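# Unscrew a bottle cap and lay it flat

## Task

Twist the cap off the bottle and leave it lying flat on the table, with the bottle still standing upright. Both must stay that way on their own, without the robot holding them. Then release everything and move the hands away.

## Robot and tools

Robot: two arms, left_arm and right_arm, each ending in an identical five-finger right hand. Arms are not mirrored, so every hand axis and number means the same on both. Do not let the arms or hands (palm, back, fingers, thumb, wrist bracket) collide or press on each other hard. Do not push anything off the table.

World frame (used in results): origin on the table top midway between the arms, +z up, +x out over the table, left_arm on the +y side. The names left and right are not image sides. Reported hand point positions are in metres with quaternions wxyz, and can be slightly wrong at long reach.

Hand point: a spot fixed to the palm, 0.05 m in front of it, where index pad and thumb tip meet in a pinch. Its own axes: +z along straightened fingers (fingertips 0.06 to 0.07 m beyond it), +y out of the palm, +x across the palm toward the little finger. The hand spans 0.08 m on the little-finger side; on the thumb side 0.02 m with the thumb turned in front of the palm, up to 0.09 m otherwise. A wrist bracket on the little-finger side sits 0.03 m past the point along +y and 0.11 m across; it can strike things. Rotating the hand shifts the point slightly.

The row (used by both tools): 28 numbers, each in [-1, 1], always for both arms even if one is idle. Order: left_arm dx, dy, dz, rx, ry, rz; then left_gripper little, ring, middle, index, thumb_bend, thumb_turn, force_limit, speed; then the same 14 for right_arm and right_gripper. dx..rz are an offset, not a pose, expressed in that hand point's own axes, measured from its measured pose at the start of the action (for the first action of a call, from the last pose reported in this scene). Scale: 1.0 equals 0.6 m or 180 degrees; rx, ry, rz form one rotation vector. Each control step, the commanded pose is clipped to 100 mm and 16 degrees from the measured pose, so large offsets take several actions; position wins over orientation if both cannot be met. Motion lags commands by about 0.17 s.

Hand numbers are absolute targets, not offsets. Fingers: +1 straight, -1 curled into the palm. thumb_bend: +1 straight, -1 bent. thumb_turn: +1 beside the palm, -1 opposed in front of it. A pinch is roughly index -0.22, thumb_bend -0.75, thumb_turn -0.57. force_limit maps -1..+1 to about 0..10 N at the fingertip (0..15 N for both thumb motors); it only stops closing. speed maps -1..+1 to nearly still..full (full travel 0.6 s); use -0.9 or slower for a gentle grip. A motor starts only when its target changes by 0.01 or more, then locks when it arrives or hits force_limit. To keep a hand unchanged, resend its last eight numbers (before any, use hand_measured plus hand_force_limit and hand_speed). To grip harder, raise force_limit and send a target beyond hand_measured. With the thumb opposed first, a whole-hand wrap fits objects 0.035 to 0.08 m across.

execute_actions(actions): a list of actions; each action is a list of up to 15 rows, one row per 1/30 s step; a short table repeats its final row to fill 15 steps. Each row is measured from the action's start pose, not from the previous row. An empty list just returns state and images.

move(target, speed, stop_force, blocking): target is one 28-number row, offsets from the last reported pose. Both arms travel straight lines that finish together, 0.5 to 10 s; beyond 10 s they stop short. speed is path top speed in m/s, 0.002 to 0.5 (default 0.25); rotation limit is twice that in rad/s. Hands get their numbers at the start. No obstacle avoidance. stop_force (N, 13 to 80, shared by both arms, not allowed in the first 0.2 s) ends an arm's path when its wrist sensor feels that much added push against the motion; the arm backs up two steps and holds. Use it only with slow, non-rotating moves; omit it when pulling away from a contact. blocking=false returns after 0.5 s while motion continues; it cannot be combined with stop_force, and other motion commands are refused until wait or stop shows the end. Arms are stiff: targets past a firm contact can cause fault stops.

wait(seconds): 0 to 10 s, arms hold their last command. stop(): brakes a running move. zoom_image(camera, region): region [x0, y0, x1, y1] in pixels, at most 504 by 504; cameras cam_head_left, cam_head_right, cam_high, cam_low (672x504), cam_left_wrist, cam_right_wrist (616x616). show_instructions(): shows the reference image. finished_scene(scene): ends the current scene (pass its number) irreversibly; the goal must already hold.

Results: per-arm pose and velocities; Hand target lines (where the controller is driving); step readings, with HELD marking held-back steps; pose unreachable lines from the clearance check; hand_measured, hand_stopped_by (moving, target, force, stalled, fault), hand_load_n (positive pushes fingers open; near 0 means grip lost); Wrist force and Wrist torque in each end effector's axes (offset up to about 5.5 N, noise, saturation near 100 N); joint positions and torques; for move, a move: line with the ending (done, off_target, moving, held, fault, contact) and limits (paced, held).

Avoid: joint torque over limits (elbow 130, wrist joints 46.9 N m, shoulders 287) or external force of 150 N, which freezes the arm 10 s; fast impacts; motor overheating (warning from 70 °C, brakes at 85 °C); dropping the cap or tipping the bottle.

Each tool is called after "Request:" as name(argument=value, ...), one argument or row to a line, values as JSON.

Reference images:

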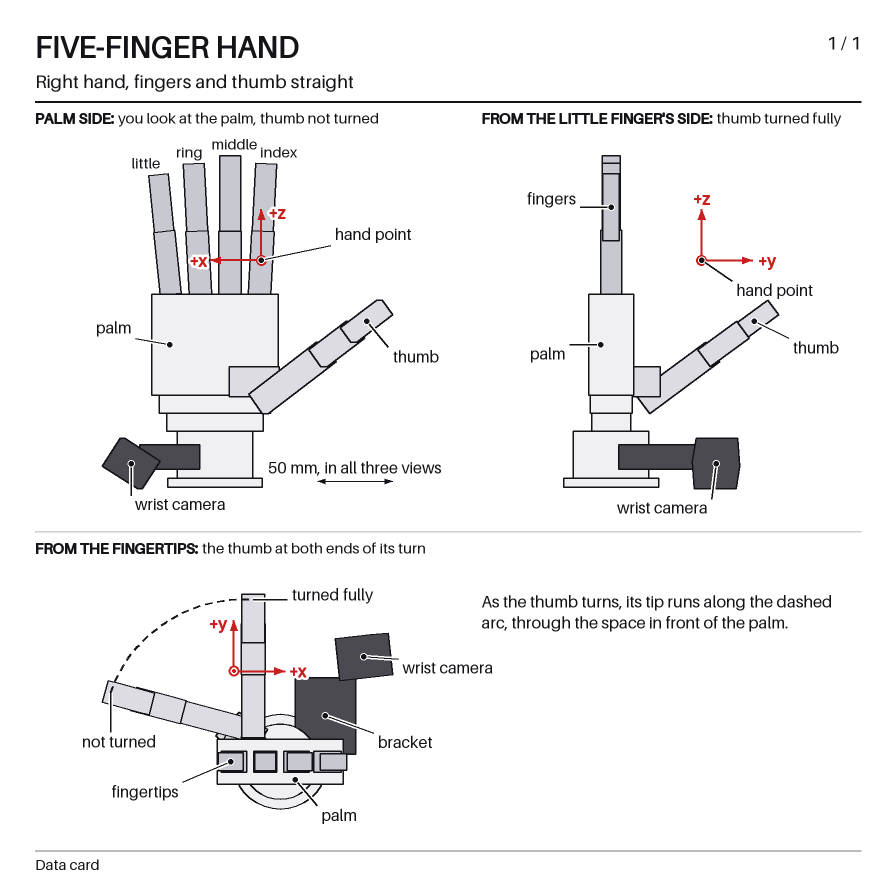

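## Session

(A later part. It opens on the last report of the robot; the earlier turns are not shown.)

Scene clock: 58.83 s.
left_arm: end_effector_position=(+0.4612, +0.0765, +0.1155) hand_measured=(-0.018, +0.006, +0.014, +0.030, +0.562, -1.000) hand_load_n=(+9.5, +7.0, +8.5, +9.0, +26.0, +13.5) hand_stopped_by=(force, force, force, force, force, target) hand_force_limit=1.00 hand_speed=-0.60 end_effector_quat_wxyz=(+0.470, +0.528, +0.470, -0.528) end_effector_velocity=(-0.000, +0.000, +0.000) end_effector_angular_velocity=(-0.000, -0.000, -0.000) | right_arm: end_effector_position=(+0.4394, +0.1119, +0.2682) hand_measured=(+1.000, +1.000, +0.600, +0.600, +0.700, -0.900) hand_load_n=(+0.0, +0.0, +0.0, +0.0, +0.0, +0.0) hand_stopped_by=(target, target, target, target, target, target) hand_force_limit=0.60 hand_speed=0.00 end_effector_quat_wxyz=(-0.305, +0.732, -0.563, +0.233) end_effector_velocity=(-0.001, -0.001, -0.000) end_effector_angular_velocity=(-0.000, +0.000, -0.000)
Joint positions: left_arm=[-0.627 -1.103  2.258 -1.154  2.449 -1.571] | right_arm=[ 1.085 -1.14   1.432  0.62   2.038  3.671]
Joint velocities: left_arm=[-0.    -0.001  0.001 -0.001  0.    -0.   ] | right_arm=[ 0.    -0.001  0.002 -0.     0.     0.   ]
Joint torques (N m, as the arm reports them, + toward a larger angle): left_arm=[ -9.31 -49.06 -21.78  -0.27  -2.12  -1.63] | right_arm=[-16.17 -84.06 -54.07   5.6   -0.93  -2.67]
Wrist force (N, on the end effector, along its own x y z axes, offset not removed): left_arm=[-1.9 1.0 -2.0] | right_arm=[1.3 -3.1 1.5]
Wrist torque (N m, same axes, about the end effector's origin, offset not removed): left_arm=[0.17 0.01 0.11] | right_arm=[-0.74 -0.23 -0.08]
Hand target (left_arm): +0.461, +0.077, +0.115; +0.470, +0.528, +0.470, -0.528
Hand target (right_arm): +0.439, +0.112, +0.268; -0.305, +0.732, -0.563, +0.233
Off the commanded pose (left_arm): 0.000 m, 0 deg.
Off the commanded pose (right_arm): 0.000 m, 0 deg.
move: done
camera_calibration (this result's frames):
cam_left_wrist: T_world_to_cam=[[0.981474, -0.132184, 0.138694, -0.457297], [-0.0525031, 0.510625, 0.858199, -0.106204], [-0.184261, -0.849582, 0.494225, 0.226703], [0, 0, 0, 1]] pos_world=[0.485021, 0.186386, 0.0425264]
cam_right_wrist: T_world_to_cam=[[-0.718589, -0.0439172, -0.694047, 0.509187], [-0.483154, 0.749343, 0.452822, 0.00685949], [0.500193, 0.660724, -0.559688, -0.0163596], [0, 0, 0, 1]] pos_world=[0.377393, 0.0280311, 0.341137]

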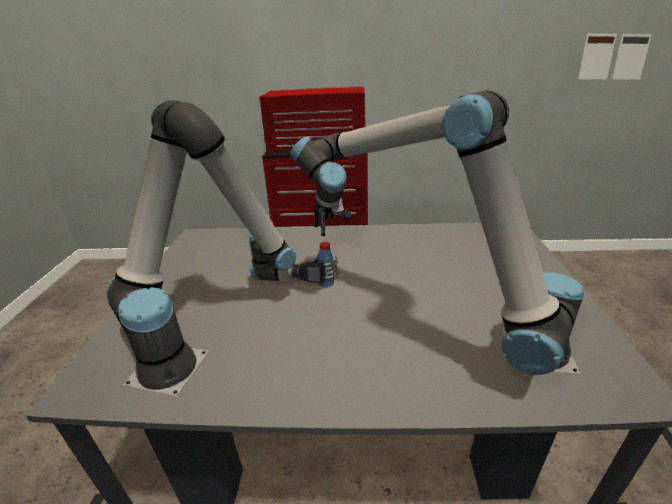

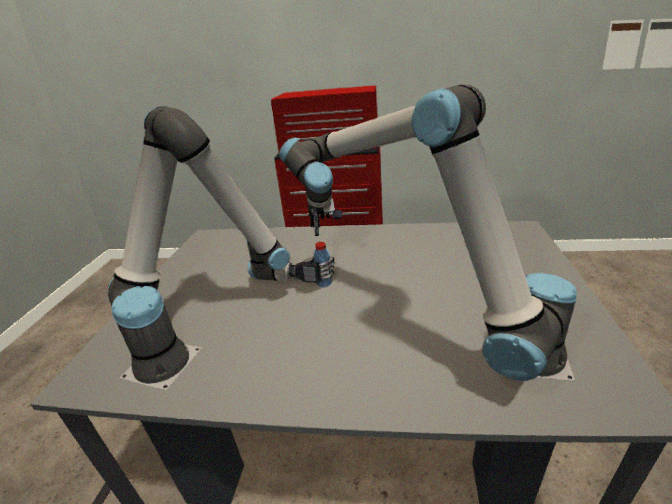

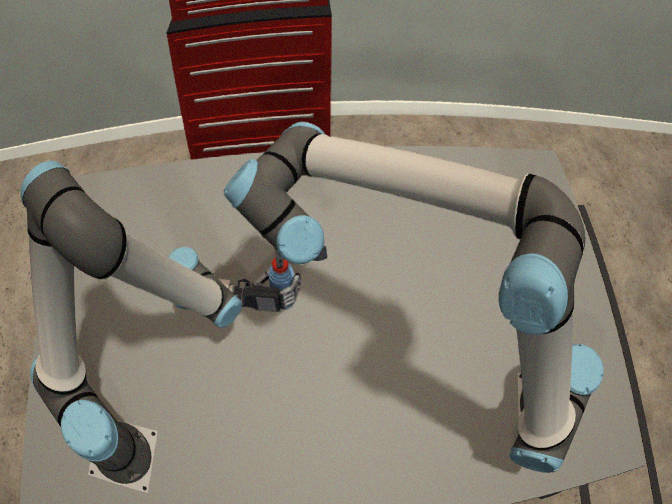

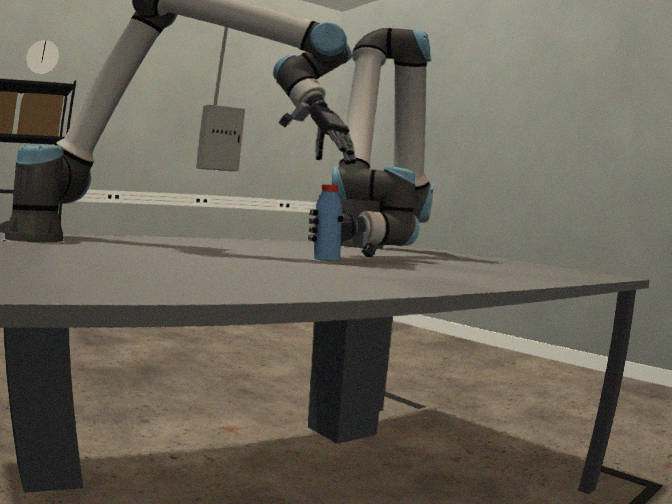

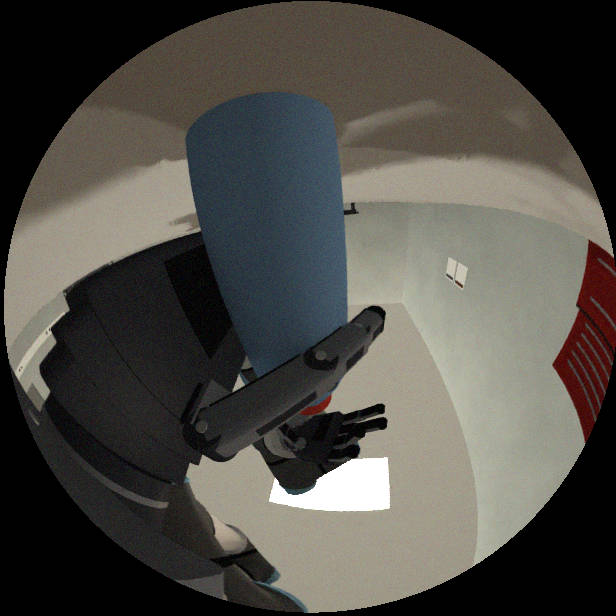

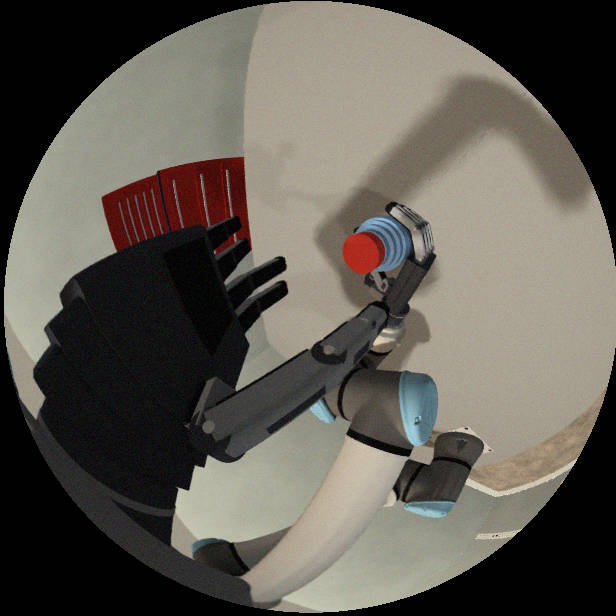

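Request:
move(
  target=[0,0,0,0,0,0,-1,-1,-1,-1,-1,-1,1,-0.6, 0.007,0.098,0.098,0,0,0,1,1,0.6,0.6,0.7,-0.9,0.6,0],
  speed=0.04,
  stop_force=13,
)

Request:
zoom_image(
  camera="cam_low",
  region=[250,110,430,245],
)

Scene clock: 61.67 s.
left_arm: end_effector_position=(+0.4612, +0.0765, +0.1155) hand_measured=(-0.018, +0.006, +0.014, +0.030, +0.562, -1.000) hand_load_n=(+9.5, +7.0, +8.5, +9.0, +26.0, +13.5) hand_stopped_by=(force, force, force, force, force, target) hand_force_limit=1.00 hand_speed=-0.60 end_effector_quat_wxyz=(+0.470, +0.528, +0.470, -0.528) end_effector_velocity=(+0.000, -0.000, +0.001) end_effector_angular_velocity=(-0.002, -0.002, +0.000) | right_arm: end_effector_position=(+0.4406, +0.1080, +0.1853) hand_measured=(+1.000, +1.000, +0.600, +0.600, +0.700, -0.900) hand_load_n=(+0.0, +0.0, +0.0, +0.0, +0.0, +0.0) hand_stopped_by=(target, target, target, target, target, target) hand_force_limit=0.60 hand_speed=0.00 end_effector_quat_wxyz=(-0.305, +0.732, -0.563, +0.233) end_effector_velocity=(+0.000, +0.000, -0.002) end_effector_angular_velocity=(+0.002, -0.001, +0.000)
Joint positions: left_arm=[-0.627 -1.103  2.258 -1.154  2.449 -1.571] | right_arm=[ 1.08  -1.097  1.523  0.485  2.036  3.667]
Joint velocities: left_arm=[ 0.    -0.001  0.    -0.002  0.     0.   ] | right_arm=[-0.     0.001  0.003 -0.006 -0.    -0.   ]
Joint torques (N m, as the arm reports them, + toward a larger angle): left_arm=[ -8.23 -52.71 -20.93  -0.49  -1.9   -1.19] | right_arm=[-17.15 -57.75 -23.39  -1.72  -2.85  -4.01]
Wrist force (N, on the end effector, along its own x y z axes, offset not removed): left_arm=[-3.2 0.4 -4.1] | right_arm=[5.7 1.4 5.9]
Wrist torque (N m, same axes, about the end effector's origin, offset not removed): left_arm=[0.01 0.38 -0.17] | right_arm=[-0.12 -1.00 0.34]
Hand target (left_arm): +0.461, +0.077, +0.115; +0.470, +0.528, +0.470, -0.528
Hand target (right_arm): +0.441, +0.108, +0.185; -0.305, +0.732, -0.563, +0.233
Off the commanded pose (left_arm): 0.000 m, 0 deg.
Off the commanded pose (right_arm): 0.000 m, 0 deg.
move: done
camera_calibration (this result's frames):
cam_left_wrist: T_world_to_cam=[[0.981474, -0.132184, 0.138694, -0.457297], [-0.0525031, 0.510625, 0.858199, -0.106204], [-0.184261, -0.849582, 0.494225, 0.226703], [0, 0, 0, 1]] pos_world=[0.485021, 0.186386, 0.0425264]
cam_right_wrist: T_world_to_cam=[[-0.718599, -0.0439159, -0.694036, 0.452425], [-0.48314, 0.749351, 0.452824, 0.0478727], [0.50019, 0.660716, -0.5597, -0.0608385], [0, 0, 0, 1]] pos_world=[0.378673, 0.0241922, 0.25827]

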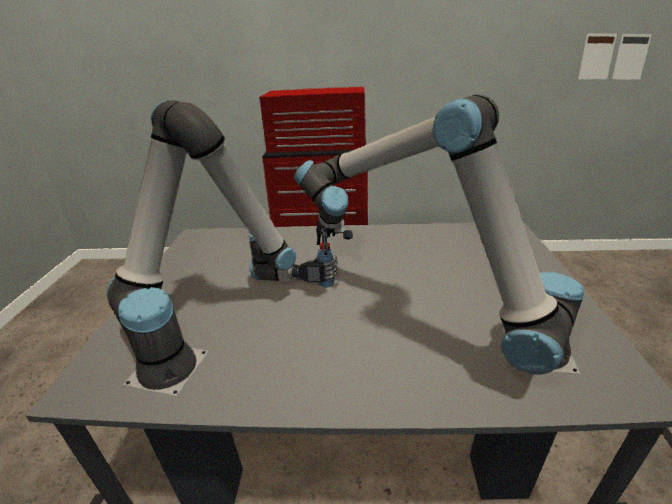

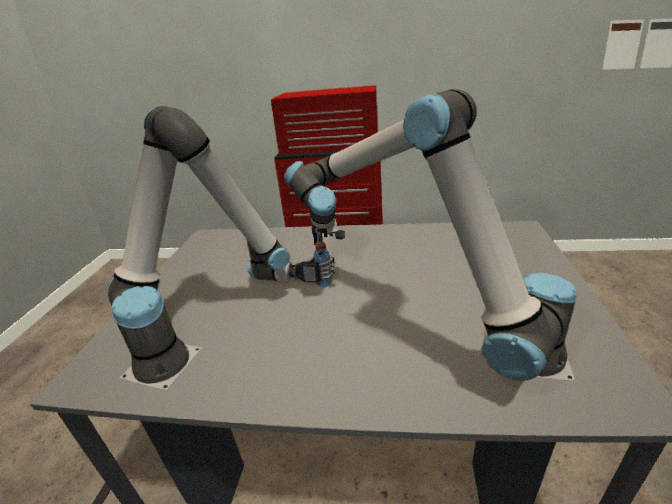

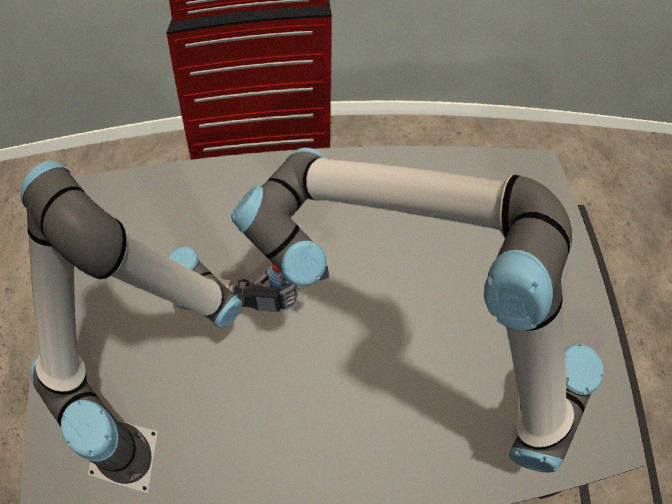

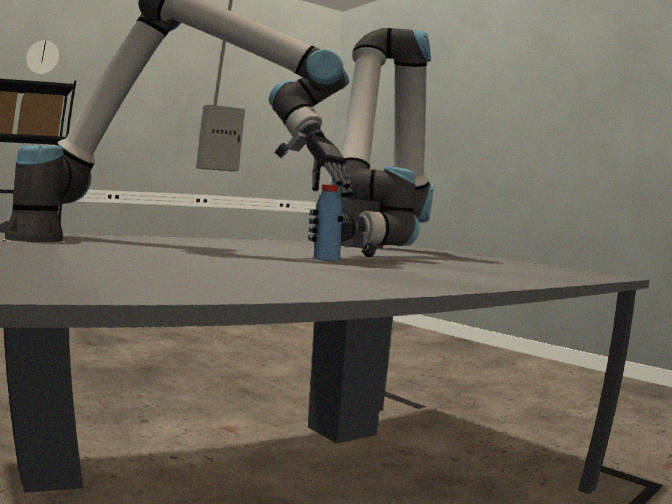

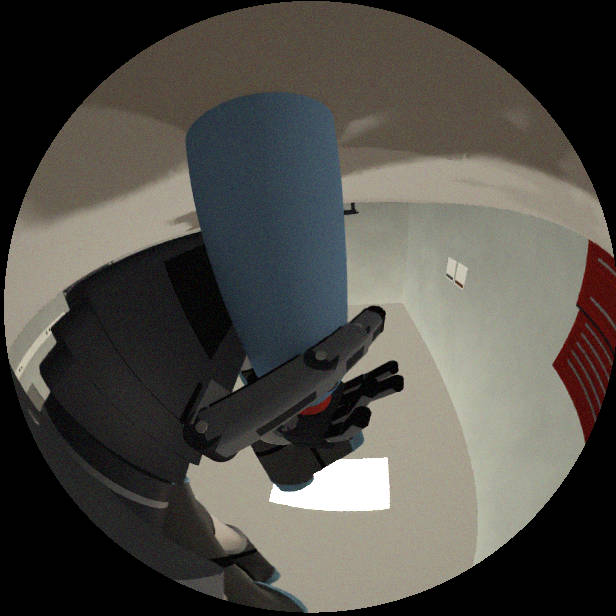

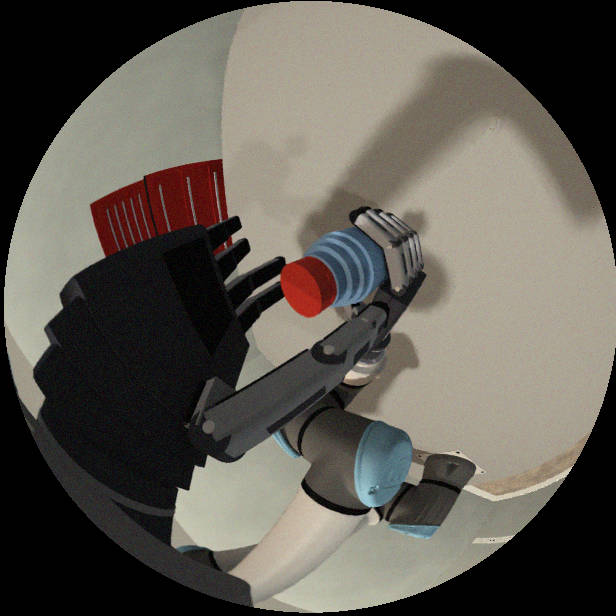

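Region (250, 110, 430, 245) of cam_low's 672x504 image, scaled by 2.800, with more detail than that image has; it fills the top 378 rows of this view, and the rest is white.

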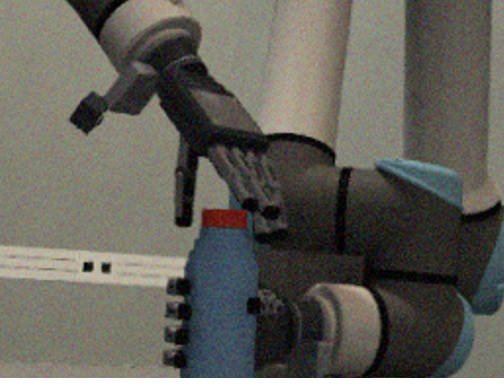

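Request:
move(
  target=[0,0,0,0,0,0,-1,-1,-1,-1,-1,-1,1,-0.6, 0,0.004,0.004,0,0,0,1,1,-0.6,-0.6,-0.8,-0.9,0.8,-0.6],
  speed=0.02,
)

Request:
zoom_image(
  camera="cam_low",
  region=[250,110,430,245],
)

Scene clock: 64.43 s.
left_arm: end_effector_position=(+0.4612, +0.0765, +0.1155) hand_measured=(-0.018, +0.006, +0.014, +0.030, +0.562, -1.000) hand_load_n=(+7.0, +6.5, +10.0, +12.0, +21.5, +12.0) hand_stopped_by=(force, force, force, force, force, target) hand_force_limit=1.00 hand_speed=-0.60 end_effector_quat_wxyz=(+0.470, +0.528, +0.470, -0.528) end_effector_velocity=(-0.000, +0.000, -0.001) end_effector_angular_velocity=(+0.001, +0.001, +0.000) | right_arm: end_effector_position=(+0.4406, +0.1080, +0.1819) hand_measured=(+1.000, +1.000, +0.326, +0.252, -0.258, -0.900) hand_load_n=(+0.0, +0.0, +9.0, +15.0, +13.0, +1.5) hand_stopped_by=(target, target, force, force, force, target) hand_force_limit=0.80 hand_speed=-0.60 end_effector_quat_wxyz=(-0.305, +0.732, -0.563, +0.233) end_effector_velocity=(-0.001, -0.001, -0.002) end_effector_angular_velocity=(-0.003, +0.002, +0.000)
Joint positions: left_arm=[-0.627 -1.103  2.258 -1.154  2.449 -1.571] | right_arm=[ 1.08  -1.095  1.526  0.479  2.036  3.667]
Joint velocities: left_arm=[ 0.  0.  0. -0. -0.  0.] | right_arm=[0.    0.002 0.001 0.001 0.    0.   ]
Joint torques (N m, as the arm reports them, + toward a larger angle): left_arm=[ 16.75 -50.7  -21.4   -0.18  -2.    -1.46] | right_arm=[ 23.25 -55.41 -14.27   4.6   -0.89   3.25]
Wrist force (N, on the end effector, along its own x y z axes, offset not removed): left_arm=[1.1 -7.4 6.6] | right_arm=[-3.2 -12.5 6.3]
Wrist torque (N m, same axes, about the end effector's origin, offset not removed): left_arm=[-0.25 -0.26 0.10] | right_arm=[0.74 -0.63 0.27]
Hand target (left_arm): +0.461, +0.077, +0.115; +0.470, +0.528, +0.470, -0.528
Hand target (right_arm): +0.441, +0.108, +0.182; -0.305, +0.732, -0.563, +0.233
Off the commanded pose (left_arm): 0.000 m, 0 deg.
Off the commanded pose (right_arm): 0.000 m, 0 deg.
move: done
camera_calibration (this result's frames):
cam_left_wrist: T_world_to_cam=[[0.981478, -0.132152, 0.138693, -0.457316], [-0.0525194, 0.510623, 0.858199, -0.106204], [-0.184233, -0.849588, 0.494225, 0.226708], [0, 0, 0, 1]] pos_world=[0.485035, 0.186404, 0.0425263]
cam_right_wrist: T_world_to_cam=[[-0.718621, -0.043968, -0.69401, 0.450042], [-0.483149, 0.749354, 0.452808, 0.0494223], [0.500151, 0.660708, -0.559745, -0.0627173], [0, 0, 0, 1]] pos_world=[0.378656, 0.0241905, 0.254849]

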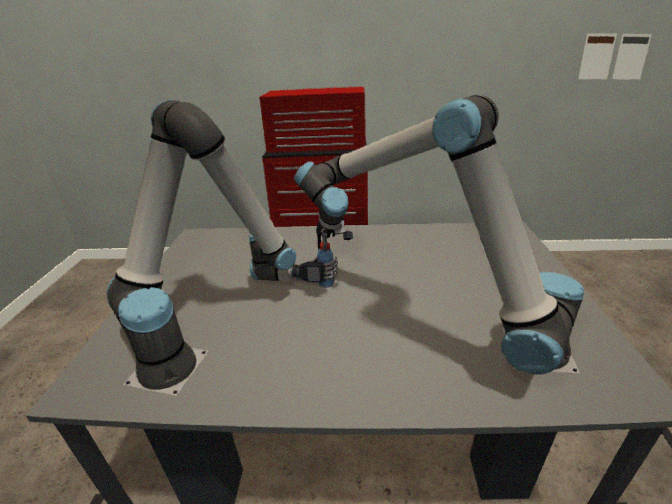

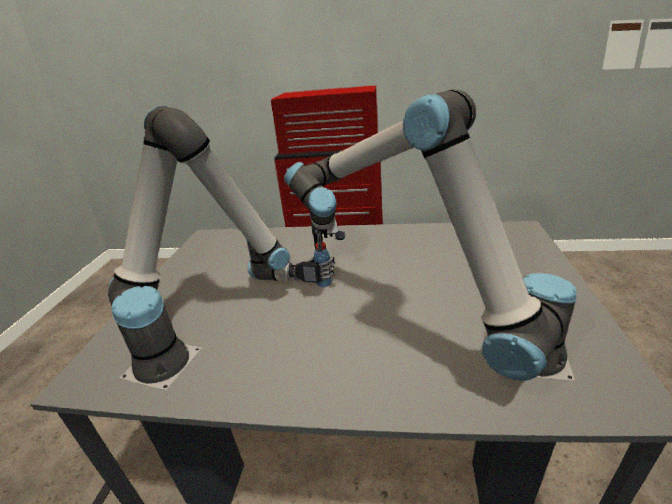

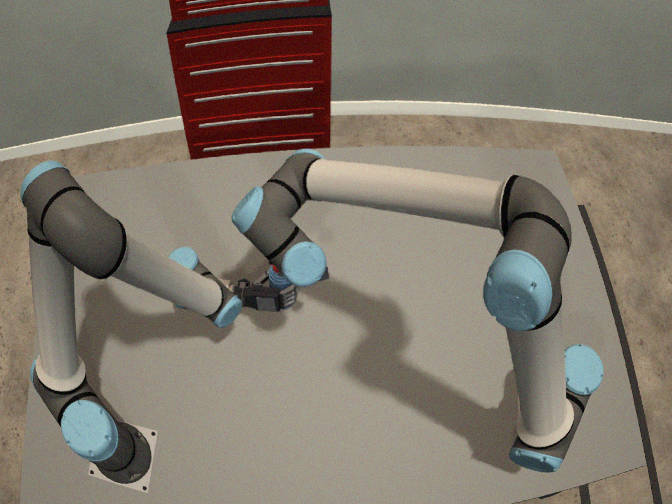

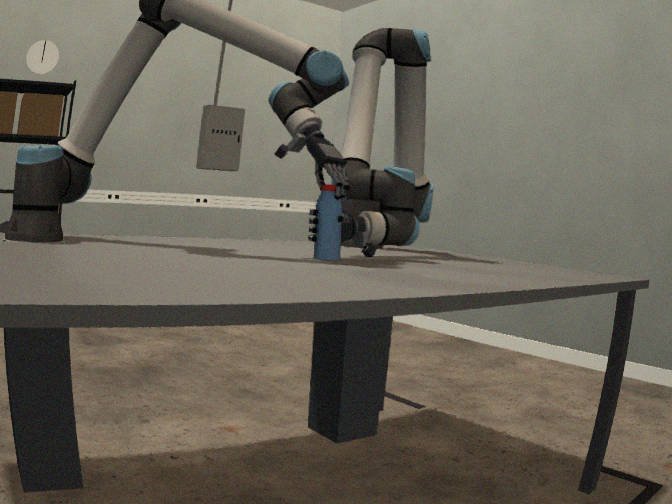

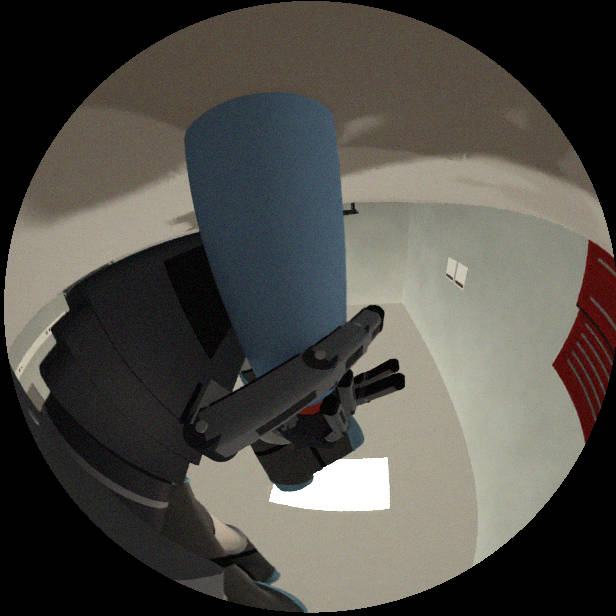

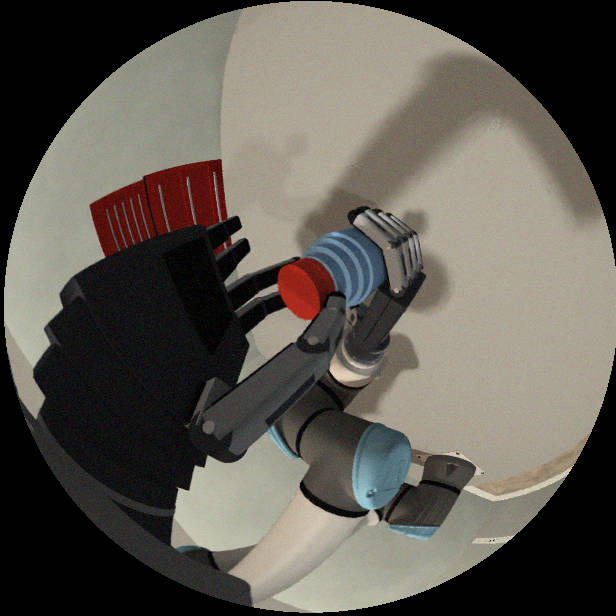

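Region (250, 110, 430, 245) of cam_low's 672x504 image, scaled by 2.800, with more detail than that image has; it fills the top 378 rows of this view, and the rest is white.

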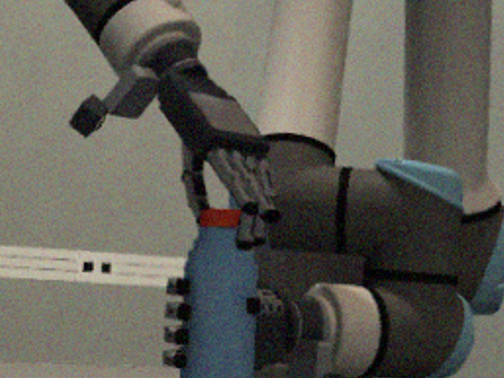

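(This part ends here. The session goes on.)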